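## Task

Take off every ribbed support block (printed in an off-white support filament under the overhangs) that is still attached to the 3D-printed bracket, and drop each one entirely within the walls of the scrap tray. The bracket has to finish resting on the table, and its single thin leg, located beneath one end of the top bar, must not be snapped off, or the task fails. Reference image 'finished part' shows the bracket with no supports, so everything visible in it is bracket. Reference image 'sliced job' shows the part as printed, with supports coloured in shades of green; some may already be gone, and some may be hidden behind the bracket or behind other blocks. In both images the same end of the top bar is on the left. At the end, release everything and move the grippers away; nothing may count as done if only the robot is holding it there.

## Robot and tools

Robot: two arms, left_arm and right_arm, each with a parallel two-finger gripper and a wrist camera (cam_left_wrist, cam_right_wrist, both 672x504). Fingers point along the gripper's +z axis and close along its y axis. The reported gripper position is the point between the finger pads, roughly 5 mm short of the fingertips.

Scene frame: origin on the table surface midway between the arms, +x out over the table, +z up, left_arm on the +y side. The names left and right do not refer to sides of a camera image. Results give each gripper's end_effector_position (metres) and end_effector_quat_wxyz in this frame; printed positions can be off, more so at long reach.

The row (used by execute_actions rows and move target): always 14 numbers, each in [-1, 1], even if one arm stays still. First seven are left_arm: dx, dy, dz, rx, ry, rz, opening; next seven are right_arm in the same order. dx..rz are an offset, not a pose: they are expressed in that gripper's own axes and counted from the gripper's pose in the most recent result that showed it (before any such result in a scene, and for second or later calls within one reply, from where the robot is when the action begins). Scale: 1.0 = 0.6 m of translation or 180 degrees of rotation; rx, ry, rz form a single rotation vector. Zeros therefore do not mean hold still; they pull the arm back to that reference pose. Opening is absolute: +1 fully open (0.070 m), -1 closed; closing from fully open takes at least about 1 s.

execute_actions: argument actions, a list holding at most one item. Empty list = just read state. {"rows": [...], "steps": n} runs up to 15 control steps of 1/30 s (default 15); each row covers one step, and the last row repeats if rows run out. Every row is measured from the same reference pose, not from the prior row. {"steps": n} without rows is a wait of up to 300 steps counted from the last result, reply time included. Optional pictures (boolean) toggles camera images. A refused call sends nothing.

move: target is one 14-number row as above; speed is the path top speed in m/s, 0.002 to 0.5 (default 0.25), rotation capped at twice that in rad/s. Both grippers travel straight-line paths that finish together, lasting 0.5 to 10 s; if longer is needed they stop at 10 s short of target. Openings are sent at the start. Paths ignore obstacles and the other arm; grippers lag, drift and can overshoot speed, especially with a nearly straight arm. Faster contact hits harder, and aiming beyond a contact presses harder. The result adds a move: line with the ending (done, off_target, moving, held, fault) plus limits (paced = pose clipped; held = a check blocked steps, after which the arm may move much faster), and each gripper's distance from its target. If only one arm is named, the other finished at rest.



Control limits: each step the commanded pose is clipped to within 70 mm and 16 degrees of the measured pose; position wins over orientation when both cannot be met. After an action, an arm continues only to its last clipped pose, so check the result and send the remainder. The Hand target line shows where each arm is currently being driven. Joint ranges (rad): waist ±2.618, shoulder 0 to 3.140, elbow -2.967 to 0, forearm roll ±1.745, wrist pitch ±1.220, wrist roll ±2.094.

Result lines: pose unreachable = clearance check altered or blocked that arm's command; HELD marks steps where a row was partly or wholly not sent. grip_measured gives finger opening on the command scale (Joint positions' last number is opening in metres); readings may be off by about 1 mm. To hold something, command an opening below grip_measured, about 0.04 lower for a firm grip. Joint torques are noisy drive outputs, not pure contact. TORQUE FAULT: a joint hit its load limit, arm halts 10 s. MOTOR HOT warns from 65 °C; at 80 °C an OVER-TEMPERATURE FAULT drops the arm. Wrist motors manage only about 4 N m including held weight.

Avoid: knocking anything off the table, arm-to-arm collisions or pressing, breaking the bracket's thin leg, dropping parts, slamming or shoving hard, and fast closes that squeeze too much. Loose objects may occasionally get a small external push. Release and retract before finishing.

Each tool is called after "Call:" by a JSON object that holds its "fn" and its "kwargs", one argument or row to a line.

Reference images:

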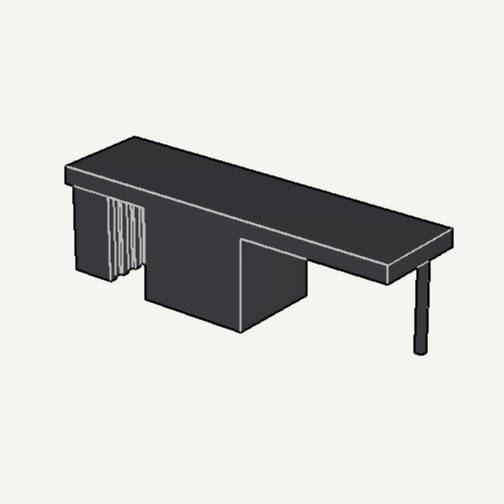

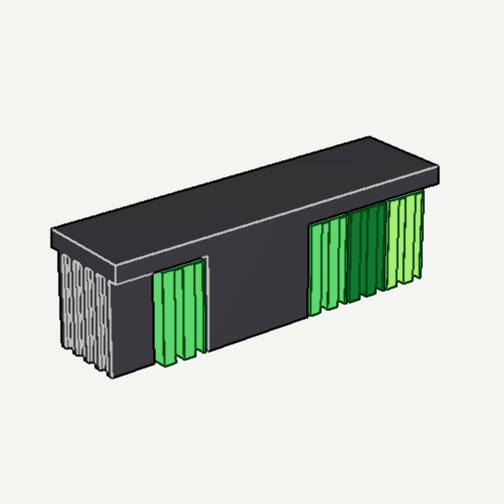

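## Session

Call:
{"fn": "execute_actions", "kwargs": {
  "actions": []
}}

Scene clock: 0.00 s of 8100.00 s.
left_arm: end_effector_position=(+0.5487, +0.2303, +0.2894) grip_measured=+1.00 end_effector_quat_wxyz=(+0.308, -0.196, +0.795, -0.484) | right_arm: end_effector_position=(+0.0192, +0.0763, +0.1892) grip_measured=+1.00 end_effector_quat_wxyz=(-0.245, +0.962, +0.062, +0.104)
Joint positions: left_arm=[ 0.325  2.151 -2.085 -1.127  0.969  0.044  0.07 ] | right_arm=[ 1.347  1.602 -1.329 -0.182  0.871 -1.684  0.07 ]
Joint torques (N m, as the arm reports them, + toward a larger angle): no reading
Motor temperatures (°C, as the motors report them): left_arm=[26 26 27 31 28 27] | right_arm=[26 30 28 26 28 29]
Hand target (left_arm): +0.549, +0.230, +0.289; +0.308, -0.196, +0.795, -0.484
Hand target (right_arm): +0.019, +0.076, +0.189; -0.245, +0.962, +0.062, +0.104

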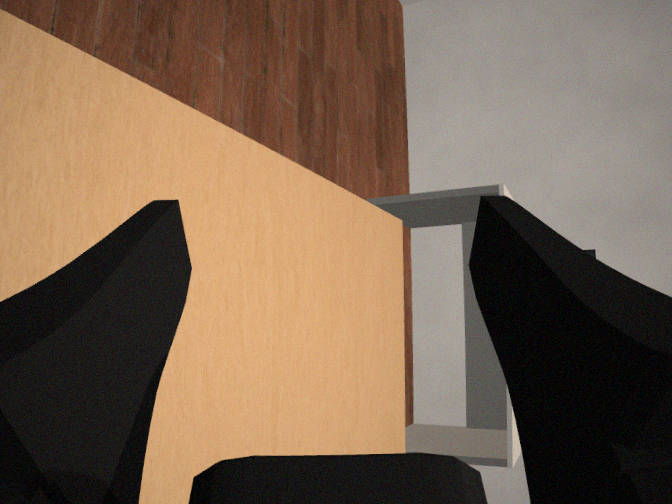

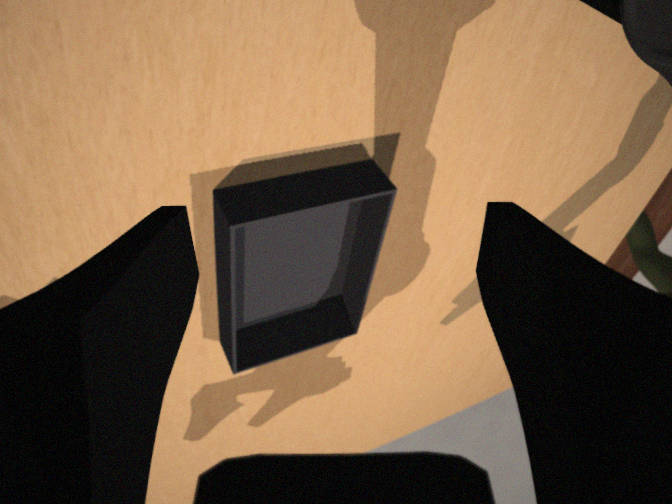

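Call:
{"fn": "move", "kwargs": {
  "target": [0.285,-0.063,-0.185,-0.26,0.012,0.234,1,0.28,0.29,-0.137,0,0,0.55,1],
  "speed": 0.4
}}

Scene clock: 6.63 s of 8100.00 s.
left_arm: end_effector_position=(+0.3488, +0.1815, +0.3096) grip_measured=+1.00 end_effector_quat_wxyz=(+0.339, -0.003, +0.941, +0.007) | right_arm: end_effector_position=(+0.1997, -0.1045, +0.2228) grip_measured=+1.00 end_effector_quat_wxyz=(+0.243, -0.673, +0.690, +0.108)
Joint positions: left_arm=[-0.32   1.555 -1.681  0.347  1.182 -0.53   0.07 ] | right_arm=[ 0.385  1.354 -1.204  0.356  1.09  -1.101  0.07 ]
Joint torques (N m, as the arm reports them, + toward a larger angle): left_arm=[ 0.61 -4.41 -3.15  0.01 -0.81  0.15] | right_arm=[ 1.72 -2.83 -6.33  0.47 -0.22 -0.14]
Motor temperatures (°C, as the motors report them): left_arm=[26 26 27 31 28 27] | right_arm=[26 30 28 26 28 29]
Hand target (left_arm): +0.349, +0.181, +0.310; +0.339, -0.002, +0.941, +0.007
Hand target (right_arm): +0.199, -0.104, +0.223; -0.243, +0.674, -0.690, -0.108
Off the commanded pose (left_arm): 0.001 m, 1 deg.
Off the commanded pose (right_arm): 0.005 m, 1 deg.
After step 90, 1.07 s passed at rest.
move: off_target (right_arm)

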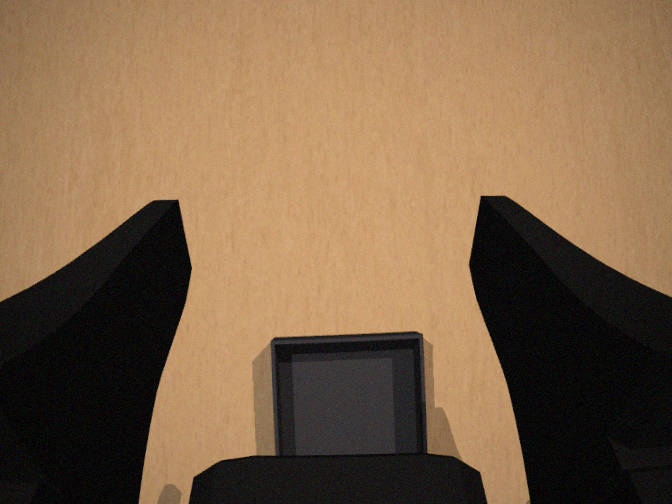

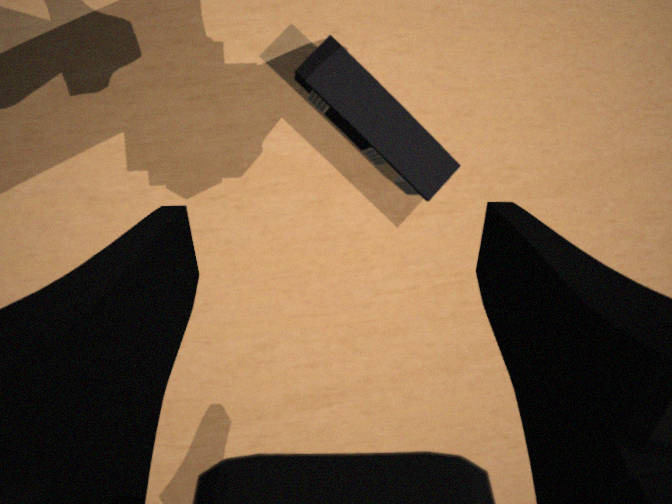

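Call:
{"fn": "move", "kwargs": {
  "target": [0,0,0,0,0,0,1,0.09,-0.005,0.175,0.13,-0.17,0.196,1],
  "speed": 0.4
}}

Scene clock: 12.80 s of 8100.00 s.
left_arm: end_effector_position=(+0.3487, +0.1815, +0.3096) grip_measured=+1.00 end_effector_quat_wxyz=(+0.339, -0.003, +0.941, +0.007) | right_arm: end_effector_position=(+0.2242, -0.1040, +0.1070) grip_measured=+1.00 end_effector_quat_wxyz=(+0.379, -0.370, +0.824, +0.200)
Joint positions: left_arm=[-0.32   1.555 -1.681  0.347  1.182 -0.53   0.07 ] | right_arm=[ 0.358  1.386 -0.52   1.748  0.305 -1.948  0.07 ]
Joint torques (N m, as the arm reports them, + toward a larger angle): left_arm=[-0.36 -5.13 -3.78  0.38 -0.46 -0.18] | right_arm=[-0.15 -1.94 -3.6   0.29  0.56 -0.24]
Motor temperatures (°C, as the motors report them): left_arm=[26 26 27 31 28 27] | right_arm=[26 30 29 26 28 29]
Hand target (left_arm): +0.349, +0.181, +0.310; +0.339, -0.003, +0.941, +0.007
Hand target (right_arm): +0.224, -0.104, +0.107; +0.379, -0.370, +0.824, +0.200
Off the commanded pose (left_arm): 0.000 m, 0 deg.
Off the commanded pose (right_arm): 0.002 m, 15 deg.
joint sent to its limit (right arm) — the command would take joint 4 (forearm roll) past its upper limit, so that joint was sent only as far as its limit.
After step 90, 0.70 s passed at rest.
move: off_target (right_arm); limits=paced

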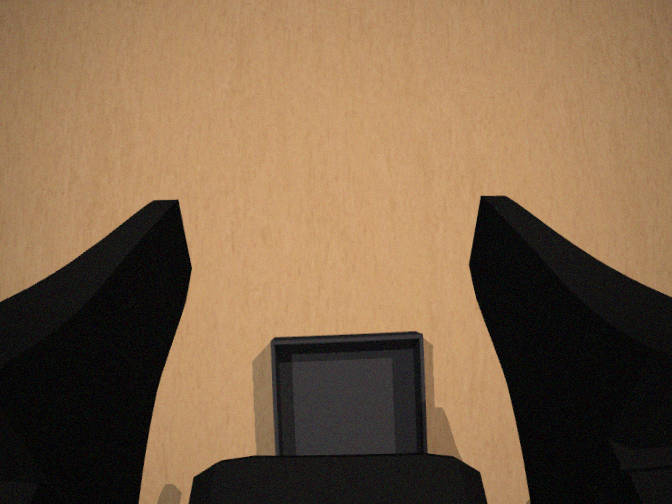

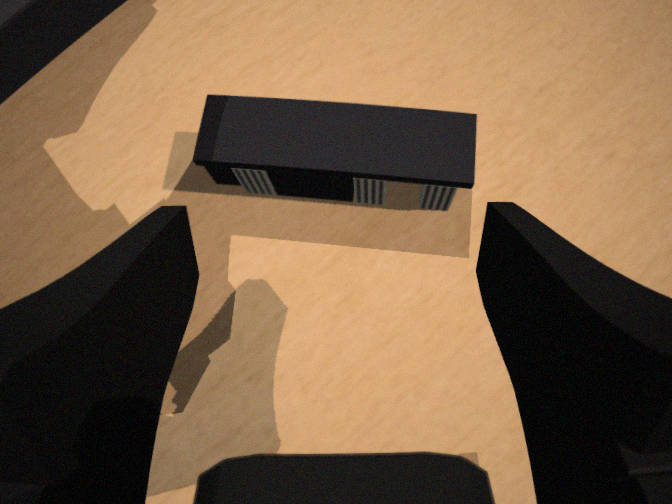

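Call:
{"fn": "move", "kwargs": {
  "target": [0,0,0,0,0,0,1,-0.013,-0.08,-0.28,0,0,0,1],
  "speed": 0.4
}}

Call:
{"fn": "move", "kwargs": {
  "target": [0.344,-0.383,0.17,0.087,0.209,0.24,1,0,0,0,0,0,0,1],
  "speed": 0.4
}}

Scene clock: 16.97 s of 8100.00 s.
left_arm: end_effector_position=(+0.3487, +0.1815, +0.3096) grip_measured=+1.00 end_effector_quat_wxyz=(+0.339, -0.003, +0.941, +0.007) | right_arm: end_effector_position=(+0.1847, -0.2347, +0.2171) grip_measured=+1.00 end_effector_quat_wxyz=(+0.378, -0.374, +0.825, +0.193)
Joint positions: left_arm=[-0.32   1.555 -1.681  0.347  1.182 -0.53   0.07 ] | right_arm=[-0.487  0.971 -0.722  0.886  1.204 -1.428  0.07 ]
Joint torques (N m, as the arm reports them, + toward a larger angle): left_arm=[-0.46 -4.85 -3.71  0.37 -0.48 -0.19] | right_arm=[ 0.71 -1.12 -6.1   0.73  0.    0.28]
Motor temperatures (°C, as the motors report them): left_arm=[26 26 27 31 28 27] | right_arm=[26 30 29 26 28 29]
Hand target (left_arm): +0.349, +0.181, +0.310; +0.339, -0.003, +0.941, +0.007
Hand target (right_arm): +0.185, -0.235, +0.217; +0.378, -0.374, +0.825, +0.193
Off the commanded pose (left_arm): 0.000 m, 0 deg.
Off the commanded pose (right_arm): 0.001 m, 1 deg.
move: done; limits=paced

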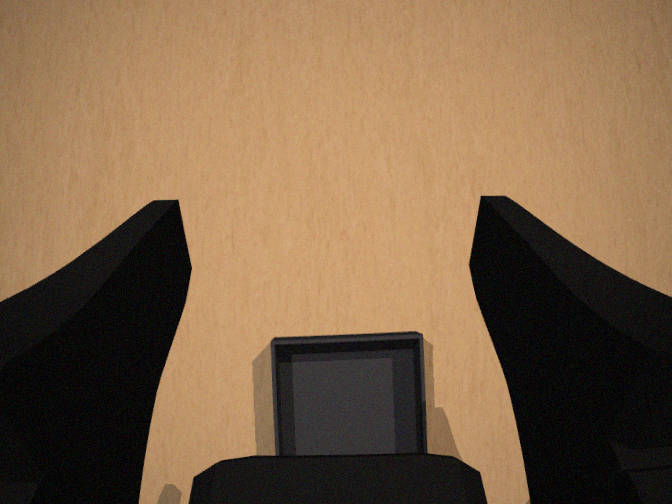

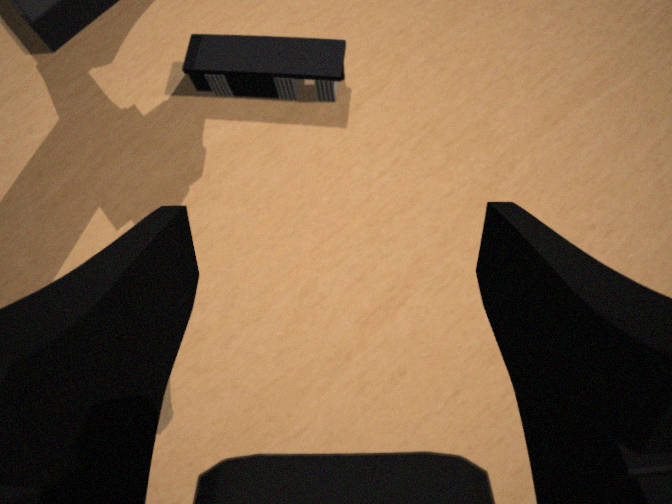

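Scene clock: 18.73 s of 8100.00 s.
left_arm: end_effector_position=(+0.2599, -0.0495, +0.1007) grip_measured=+1.00 end_effector_quat_wxyz=(+0.070, +0.382, +0.921, -0.032) | right_arm: end_effector_position=(+0.1847, -0.2347, +0.2171) grip_measured=+1.00 end_effector_quat_wxyz=(+0.377, -0.374, +0.825, +0.193)
Joint positions: left_arm=[-0.714  2.112 -1.837  0.01   1.229 -0.103  0.07 ] | right_arm=[-0.487  0.971 -0.722  0.886  1.204 -1.428  0.07 ]
Joint torques (N m, as the arm reports them, + toward a larger angle): left_arm=[ 0.41 -8.61 -4.2   0.11 -0.05 -0.22] | right_arm=[ 0.77 -0.95 -6.15  0.78  0.   -0.13]
Motor temperatures (°C, as the motors report them): left_arm=[26 26 27 31 28 27] | right_arm=[26 30 29 26 28 29]
Hand target (left_arm): +0.260, -0.049, +0.100; +0.070, +0.381, +0.921, -0.032
Hand target (right_arm): +0.185, -0.235, +0.217; +0.378, -0.374, +0.825, +0.193
Off the commanded pose (left_arm): 0.006 m, 9 deg.
Off the commanded pose (right_arm): 0.000 m, 0 deg.
joint sent to its limit (left arm) — the command would take joint 5 (wrist pitch) past its upper limit, so that joint was sent only as far as its limit.
move: off_target (left_arm)

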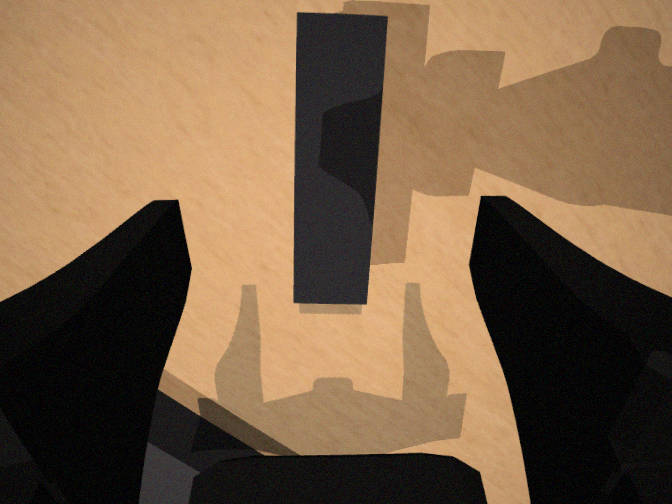

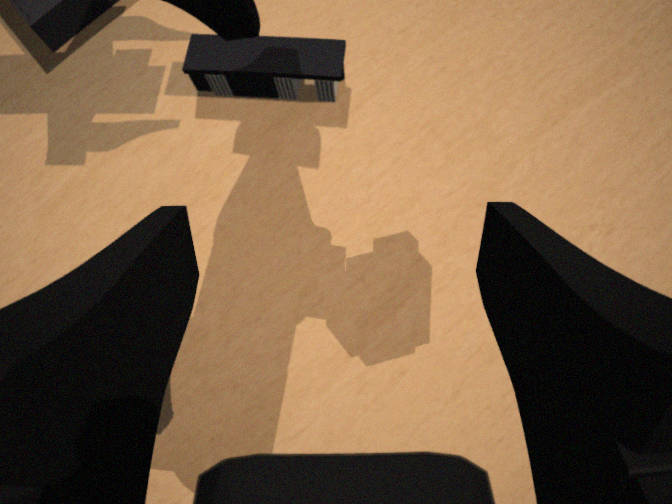

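Call:
{"fn": "move", "kwargs": {
  "target": [0.043,-0.003,0.115,0,0.05,0.007,0.5,0,0,0,0,0,0,1],
  "speed": 0.15
}}

Call:
{"fn": "zoom_image", "kwargs": {
  "camera": "cam_right_wrist",
  "region": [140,0,400,150]
}}

Scene clock: 20.97 s of 8100.00 s.
left_arm: end_effector_position=(+0.2476, -0.0413, +0.0284) grip_measured=+0.50 end_effector_quat_wxyz=(-0.003, +0.394, +0.919, -0.002) | right_arm: end_effector_position=(+0.1847, -0.2347, +0.2171) grip_measured=+1.00 end_effector_quat_wxyz=(+0.378, -0.374, +0.825, +0.193)
Joint positions: left_arm=[-0.716  2.251 -1.802 -0.007  1.213 -0.076  0.052] | right_arm=[-0.487  0.971 -0.722  0.886  1.204 -1.428  0.07 ]
Joint torques (N m, as the arm reports them, + toward a larger angle): left_arm=[-0.38 -9.12 -3.74 -0.21 -0.2   0.21] | right_arm=[ 0.78 -1.05 -6.14  0.77  0.   -0.04]
Motor temperatures (°C, as the motors report them): left_arm=[26 27 27 31 28 27] | right_arm=[26 30 29 26 28 29]
Hand target (left_arm): +0.248, -0.042, +0.029; -0.003, +0.394, +0.919, -0.002
Hand target (right_arm): +0.185, -0.235, +0.217; +0.377, -0.374, +0.825, +0.193
Off the commanded pose (left_arm): 0.001 m, 0 deg.
Off the commanded pose (right_arm): 0.000 m, 0 deg.
move: done

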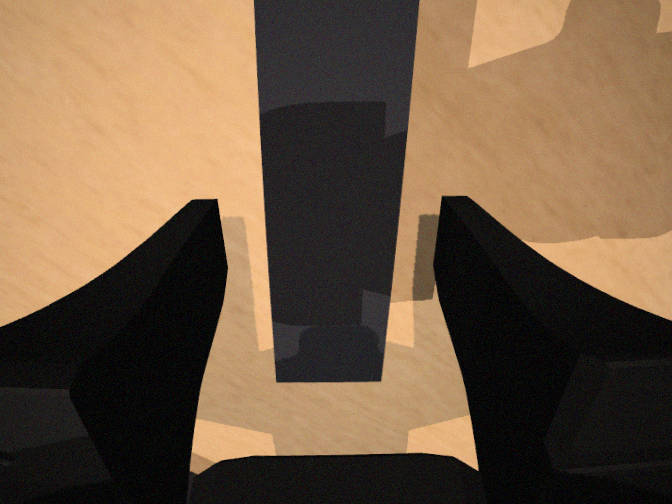

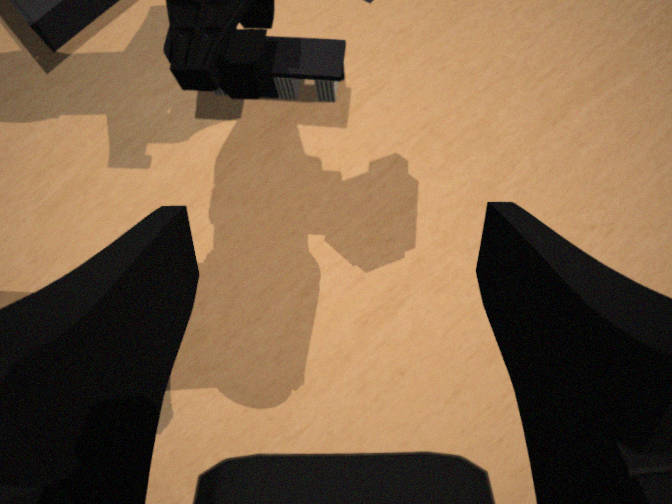

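Region (140, 0, 400, 150) of cam_right_wrist's 672x504 image, scaled by 1.938, with more detail than that image has; it fills the top 291 rows of this view, and the rest is white.

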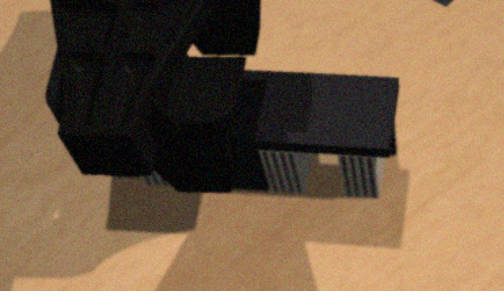

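Call:
{"fn": "move", "kwargs": {
  "target": [-0.012,-0.002,0.003,0,0,0,0.3,0,0,0,0,0,0,1]
}}

Call:
{"fn": "move", "kwargs": {
  "target": [0,0,0,0,0,0,-0.4,0,0,0,0,0,0,1]
}}

Call:
{"fn": "move", "kwargs": {
  "target": [0.05,0,-0.12,0,0,0,-0.4,0,0,0,0,0,0,1]
}}

Call:
{"fn": "move", "kwargs": {
  "target": [0.245,0.22,0,0,0,0,-0.4,-0.12,0.03,0.3,0,-0.08,0,0]
}}

Scene clock: 24.87 s of 8100.00 s.
left_arm: end_effector_position=(+0.2518, -0.0473, +0.0266) grip_measured=+0.30 end_effector_quat_wxyz=(-0.002, +0.394, +0.919, -0.003) | right_arm: end_effector_position=(+0.1847, -0.2347, +0.2171) grip_measured=+1.00 end_effector_quat_wxyz=(+0.378, -0.374, +0.825, +0.193)
Joint positions: left_arm=[-0.717  2.28  -1.849 -0.007  1.229 -0.077  0.045] | right_arm=[-0.487  0.971 -0.722  0.886  1.204 -1.428  0.07 ]
Joint torques (N m, as the arm reports them, + toward a larger angle): left_arm=[-0.24 -8.56 -4.48  0.07  0.05 -0.19] | right_arm=[ 0.77 -0.48 -6.16  0.78  0.    0.19]
Motor temperatures (°C, as the motors report them): left_arm=[26 27 27 31 28 27] | right_arm=[26 30 29 26 28 29]
Hand target (left_arm): +0.252, -0.047, +0.027; -0.002, +0.394, +0.919, -0.003
Hand target (right_arm): +0.185, -0.235, +0.217; +0.378, -0.374, +0.825, +0.193
Off the commanded pose (left_arm): 0.000 m, 0 deg.
Off the commanded pose (right_arm): 0.000 m, 0 deg.
joint sent to its limit (left arm) — the command would take joint 5 (wrist pitch) past its upper limit, so that joint was sent only as far as its limit.
After step 90, 0.20 s passed at rest.
move: done

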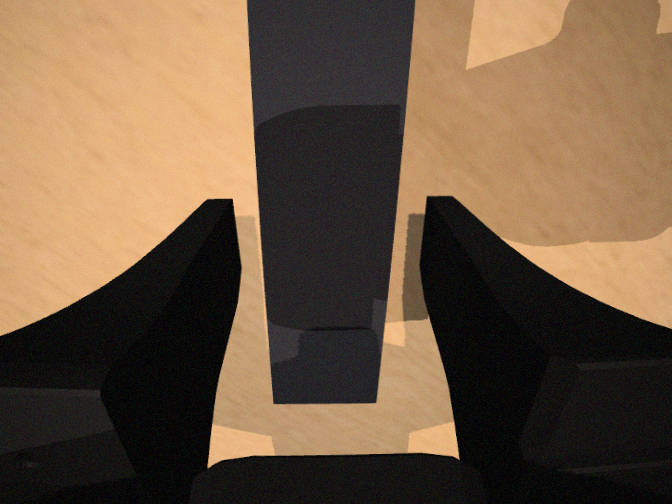

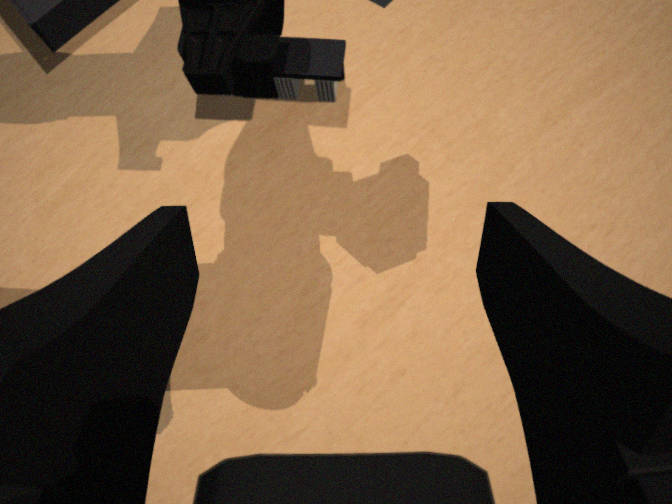

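Scene clock: 25.37 s of 8100.00 s.
left_arm: end_effector_position=(+0.2518, -0.0473, +0.0266) grip_measured=-0.13 end_effector_quat_wxyz=(-0.002, +0.394, +0.919, -0.002) | right_arm: end_effector_position=(+0.1847, -0.2347, +0.2171) grip_measured=+1.00 end_effector_quat_wxyz=(+0.378, -0.374, +0.825, +0.193)
Joint positions: left_arm=[-0.717  2.28  -1.849 -0.007  1.229 -0.077  0.03 ] | right_arm=[-0.487  0.971 -0.722  0.886  1.204 -1.428  0.07 ]
Joint torques (N m, as the arm reports them, + toward a larger angle): left_arm=[-0.27 -8.47 -4.4   0.06  0.04 -0.18] | right_arm=[ 0.78 -0.49 -6.15  0.78  0.    0.21]
Motor temperatures (°C, as the motors report them): left_arm=[26 27 27 31 28 27] | right_arm=[26 30 29 26 28 29]
Hand target (left_arm): +0.252, -0.047, +0.027; -0.002, +0.394, +0.919, -0.003
Hand target (right_arm): +0.185, -0.235, +0.217; +0.378, -0.374, +0.825, +0.193
Off the commanded pose (left_arm): 0.000 m, 0 deg.
Off the commanded pose (right_arm): 0.000 m, 0 deg.
joint sent to its limit (left arm) — the command would take joint 5 (wrist pitch) past its upper limit, so that joint was sent only as far as its limit.
move: done

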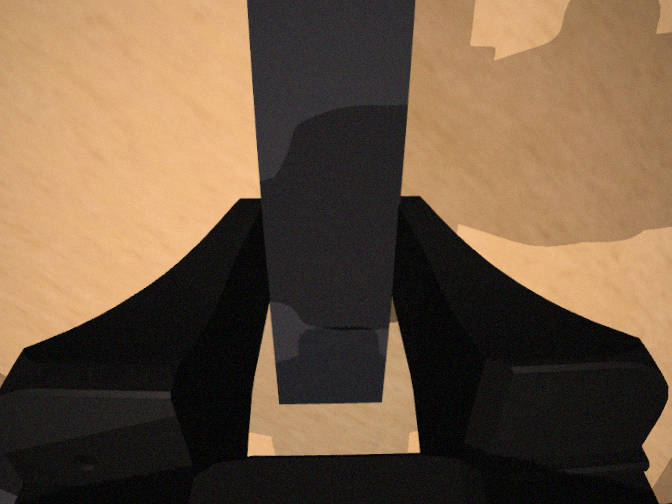

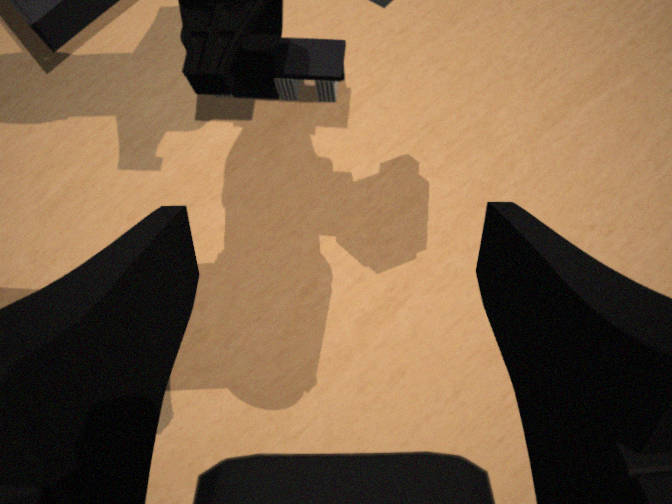

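Scene clock: 26.20 s of 8100.00 s.
left_arm: end_effector_position=(+0.2308, -0.0244, +0.0974) grip_measured=-0.13 end_effector_quat_wxyz=(+0.037, +0.393, +0.918, -0.023) | right_arm: end_effector_position=(+0.1847, -0.2347, +0.2171) grip_measured=+1.00 end_effector_quat_wxyz=(+0.378, -0.374, +0.825, +0.193)
Joint positions: left_arm=[-0.721  2.022 -1.68  -0.007  1.229 -0.083  0.03 ] | right_arm=[-0.487  0.971 -0.722  0.886  1.204 -1.428  0.07 ]
Joint torques (N m, as the arm reports them, + toward a larger angle): left_arm=[-0.34 -7.04 -2.99  0.1  -0.08 -0.16] | right_arm=[ 0.77 -0.49 -6.14  0.78  0.    0.21]
Motor temperatures (°C, as the motors report them): left_arm=[26 27 27 31 28 27] | right_arm=[26 30 29 26 28 29]
Hand target (left_arm): +0.231, -0.024, +0.098; +0.037, +0.393, +0.918, -0.023
Hand target (right_arm): +0.185, -0.235, +0.217; +0.378, -0.374, +0.825, +0.193
Off the commanded pose (left_arm): 0.002 m, 5 deg.
Off the commanded pose (right_arm): 0.000 m, 0 deg.
joint sent to its limit (left arm) — the command would take joint 5 (wrist pitch) past its upper limit, so that joint was sent only as far as its limit.
move: off_target (left_arm)

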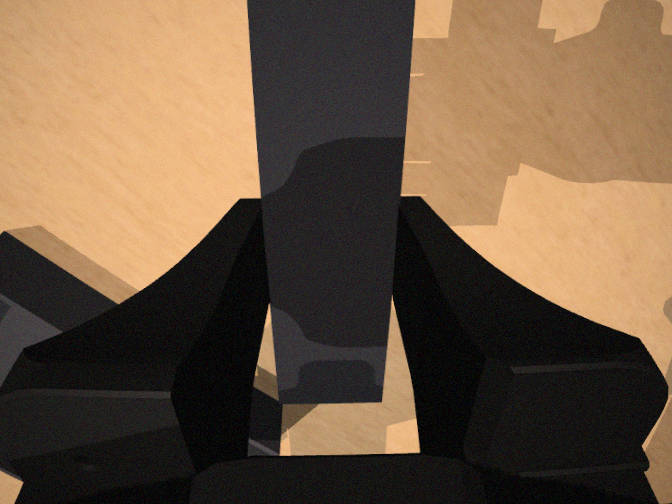

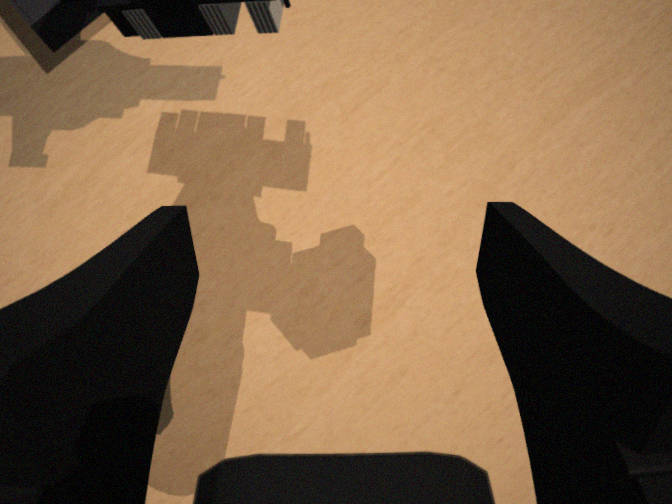

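Scene clock: 27.57 s of 8100.00 s.
left_arm: end_effector_position=(+0.2208, +0.1711, +0.0796) grip_measured=-0.13 end_effector_quat_wxyz=(+0.034, +0.394, +0.918, -0.028) | right_arm: end_effector_position=(+0.2881, -0.0792, +0.1594) grip_measured=+0.00 end_effector_quat_wxyz=(+0.439, -0.361, +0.786, +0.244)
Joint positions: left_arm=[-0.279  1.592 -0.991 -0.064  0.987  0.392  0.03 ] | right_arm=[ 0.257  1.51  -0.755  1.748  0.456 -1.969  0.035]
Joint torques (N m, as the arm reports them, + toward a larger angle): left_arm=[-0.33 -3.69 -4.16 -0.16 -0.31 -0.21] | right_arm=[ 0.14 -4.78 -5.02  0.34  0.44 -0.16]
Motor temperatures (°C, as the motors report them): left_arm=[26 27 27 31 28 27] | right_arm=[26 30 29 26 28 29]
Hand target (left_arm): +0.221, +0.171, +0.080; +0.034, +0.394, +0.918, -0.028
Hand target (right_arm): +0.288, -0.080, +0.159; +0.439, -0.361, +0.786, +0.244
Off the commanded pose (left_arm): 0.006 m, 1 deg.
Off the commanded pose (right_arm): 0.002 m, 5 deg.
joint sent to its limit (right arm) — the command would take joint 4 (forearm roll) past its upper limit, so that joint was sent only as far as its limit.
move: off_target (left_arm, right_arm)

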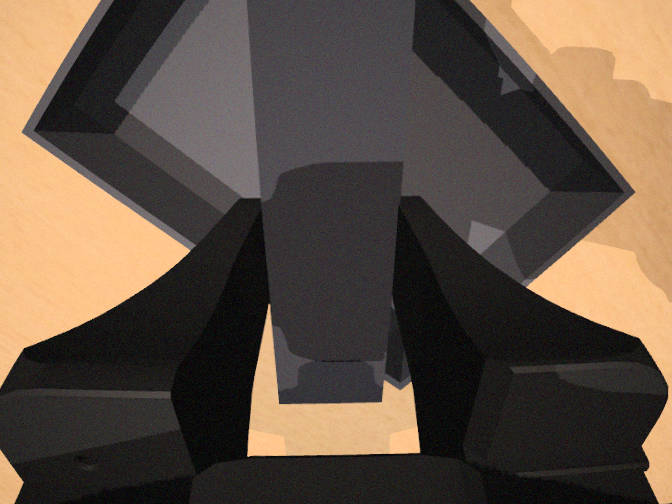

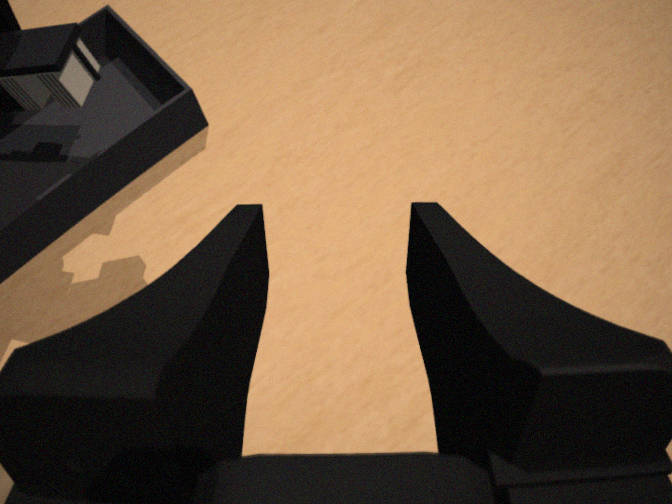

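Call:
{"fn": "move", "kwargs": {
  "target": [0,0,-0.03,0,0.028,-0.045,-0.4,0.0,0.29,0.0,0.04,0,0,-0.3]
}}

Call:
{"fn": "move", "kwargs": {
  "target": [0,0,0,0,0,0,-0.4,0.07,0,0.08,0,-0.11,0,-0.3]
}}

Scene clock: 30.70 s of 8100.00 s.
left_arm: end_effector_position=(+0.2204, +0.1727, +0.0980) grip_measured=-0.13 end_effector_quat_wxyz=(-0.008, +0.328, +0.944, -0.013) | right_arm: end_effector_position=(+0.1502, +0.0294, +0.1729) grip_measured=-0.30 end_effector_quat_wxyz=(+0.457, -0.328, +0.802, +0.202)
Joint positions: left_arm=[-0.294  1.624 -1.112 -0.031  1.159  0.216  0.03 ] | right_arm=[ 1.166  1.46  -0.77   1.54  -0.444 -1.23   0.025]
Joint torques (N m, as the arm reports them, + toward a larger angle): left_arm=[-0.23 -4.44 -2.88  0.   -0.26  0.34] | right_arm=[ 1.88 -3.56 -4.5  -0.09 -0.27  0.03]
Motor temperatures (°C, as the motors report them): left_arm=[26 27 27 31 28 27] | right_arm=[26 30 29 26 28 29]
Hand target (left_arm): +0.220, +0.173, +0.098; -0.008, +0.328, +0.944, -0.013
Hand target (right_arm): +0.150, +0.029, +0.173; +0.457, -0.328, +0.802, +0.202
Off the commanded pose (left_arm): 0.001 m, 0 deg.
Off the commanded pose (right_arm): 0.003 m, 1 deg.
move: done

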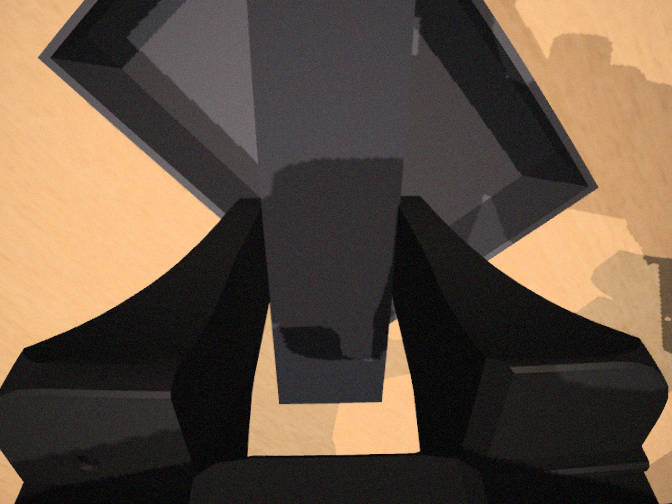

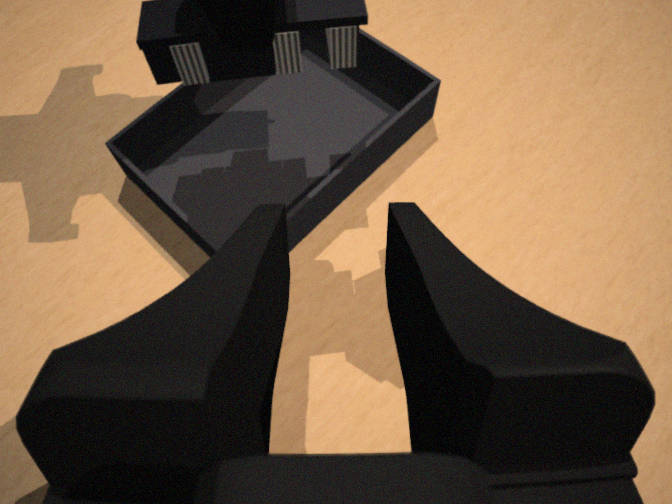

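Scene clock: 32.00 s of 8100.00 s.
left_arm: end_effector_position=(+0.2204, +0.1727, +0.0980) grip_measured=-0.13 end_effector_quat_wxyz=(-0.008, +0.328, +0.944, -0.013) | right_arm: end_effector_position=(+0.1636, +0.0448, +0.1115) grip_measured=-0.30 end_effector_quat_wxyz=(+0.589, -0.288, +0.710, +0.256)
Joint positions: left_arm=[-0.294  1.624 -1.112 -0.031  1.159  0.216  0.03 ] | right_arm=[ 1.191  1.874 -0.543  0.613 -1.12  -0.165  0.025]
Joint torques (N m, as the arm reports them, + toward a larger angle): left_arm=[-0.27 -4.38 -3.41  0.03 -0.22  0.29] | right_arm=[ 0.58 -6.11 -2.15  0.   -0.52  0.11]
Motor temperatures (°C, as the motors report them): left_arm=[26 27 27 31 28 27] | right_arm=[26 30 29 26 28 29]
Hand target (left_arm): +0.220, +0.173, +0.098; -0.008, +0.328, +0.944, -0.013
Hand target (right_arm): +0.163, +0.045, +0.112; +0.589, -0.288, +0.710, +0.256
Off the commanded pose (left_arm): 0.000 m, 0 deg.
Off the commanded pose (right_arm): 0.001 m, 0 deg.
move: done

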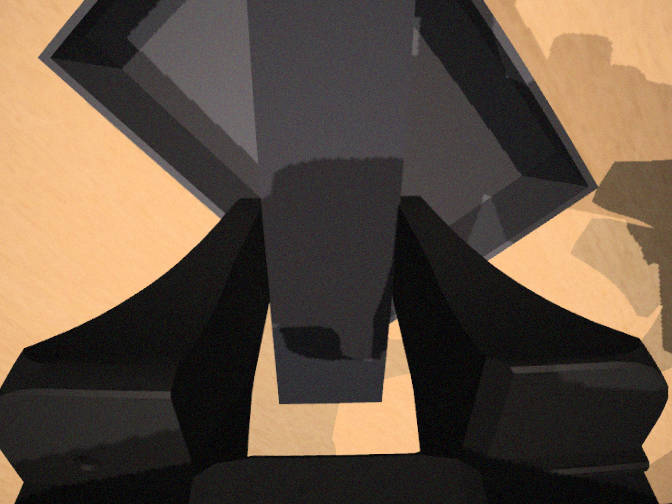

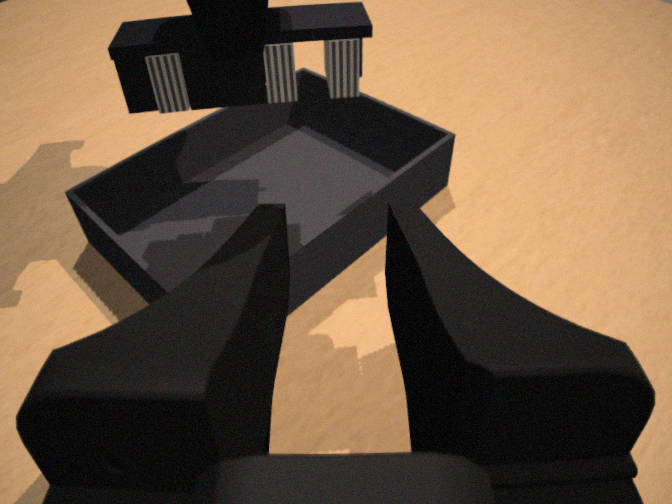

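Call:
{"fn": "move", "kwargs": {
  "target": [0,0,0,0,0,0,-0.4,0.014,-0.013,0.165,-0.034,0,-0.015,-0.3],
  "speed": 0.15
}}

Scene clock: 34.23 s of 8100.00 s.
left_arm: end_effector_position=(+0.2204, +0.1727, +0.0980) grip_measured=-0.13 end_effector_quat_wxyz=(-0.008, +0.328, +0.944, -0.013) | right_arm: end_effector_position=(+0.2373, +0.1077, +0.0853) grip_measured=-0.30 end_effector_quat_wxyz=(+0.580, -0.337, +0.688, +0.278)
Joint positions: left_arm=[-0.294  1.624 -1.112 -0.031  1.159  0.216  0.03 ] | right_arm=[ 0.926  2.114 -0.867  0.214 -0.994 -0.095  0.025]
Joint torques (N m, as the arm reports them, + toward a larger angle): left_arm=[-0.18 -4.35 -3.38  0.02 -0.23  0.28] | right_arm=[ 1.82 -9.2  -2.29  0.19 -0.76  0.14]
Motor temperatures (°C, as the motors report them): left_arm=[26 27 27 31 28 27] | right_arm=[26 30 29 26 28 29]
Hand target (left_arm): +0.220, +0.173, +0.098; -0.008, +0.328, +0.944, -0.013
Hand target (right_arm): +0.237, +0.108, +0.085; +0.580, -0.337, +0.687, +0.278
Off the commanded pose (left_arm): 0.000 m, 0 deg.
Off the commanded pose (right_arm): 0.001 m, 0 deg.
move: done

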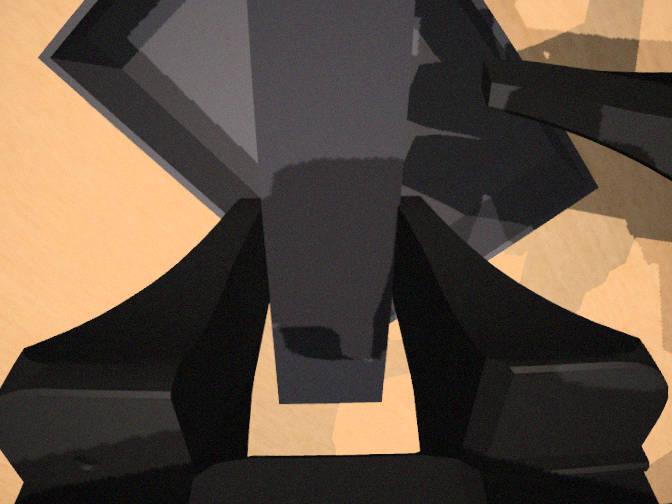

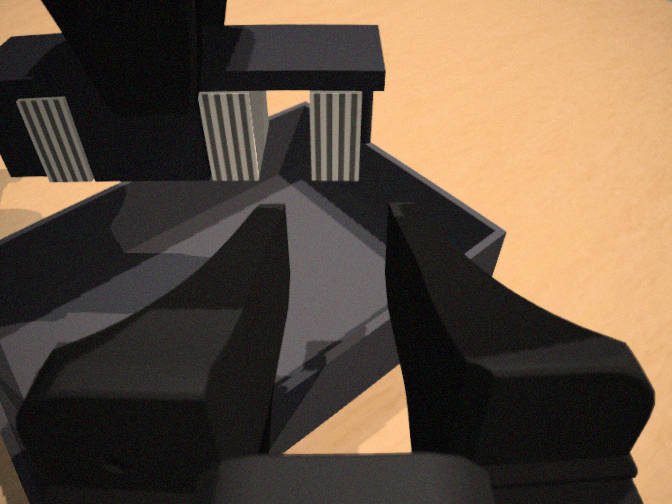

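Call:
{"fn": "move", "kwargs": {
  "target": [0,0,0,0,0,0,-0.4,-0.017,0.001,0.035,0,0,0,-0.47],
  "speed": 0.04
}}

Scene clock: 36.07 s of 8100.00 s.
left_arm: end_effector_position=(+0.2204, +0.1727, +0.0980) grip_measured=-0.13 end_effector_quat_wxyz=(-0.008, +0.328, +0.944, -0.013) | right_arm: end_effector_position=(+0.2507, +0.1260, +0.0919) grip_measured=-0.47 end_effector_quat_wxyz=(+0.580, -0.337, +0.687, +0.278)
Joint positions: left_arm=[-0.294  1.624 -1.112 -0.031  1.159  0.216  0.03 ] | right_arm=[ 0.915  2.136 -0.97   0.213 -0.914 -0.11   0.019]
Joint torques (N m, as the arm reports them, + toward a larger angle): left_arm=[-0.38 -4.32 -3.38  0.01 -0.22  0.3 ] | right_arm=[ 0.35 -7.9  -3.65 -0.04 -0.74 -0.09]
Motor temperatures (°C, as the motors report them): left_arm=[26 27 27 31 28 27] | right_arm=[26 30 29 26 28 29]
Hand target (left_arm): +0.220, +0.173, +0.098; -0.008, +0.328, +0.944, -0.013
Hand target (right_arm): +0.251, +0.126, +0.092; +0.580, -0.337, +0.688, +0.278
Off the commanded pose (left_arm): 0.000 m, 0 deg.
Off the commanded pose (right_arm): 0.000 m, 0 deg.
move: done

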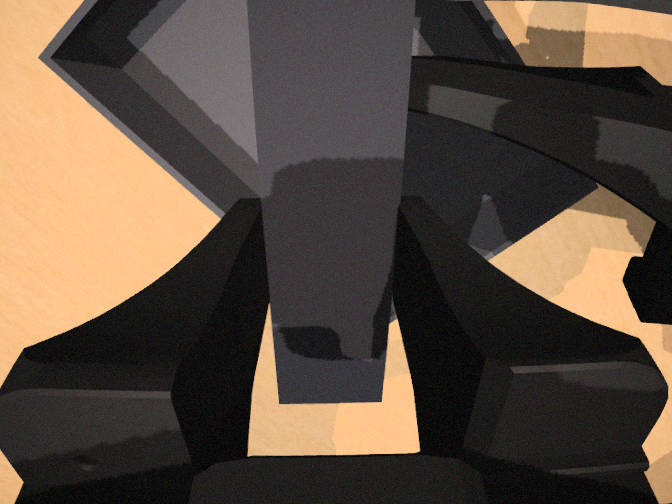

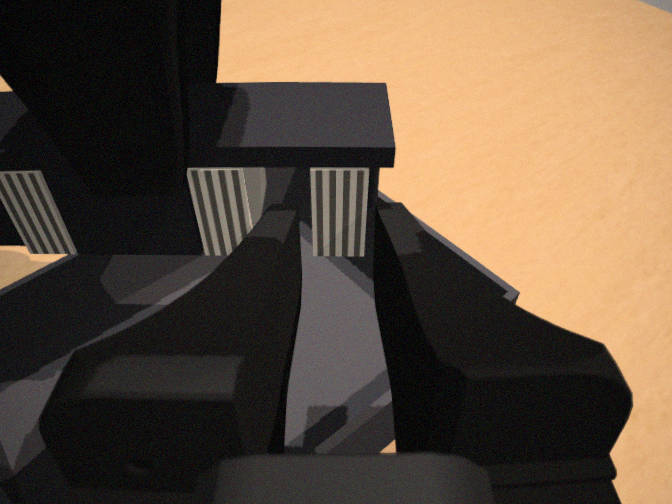

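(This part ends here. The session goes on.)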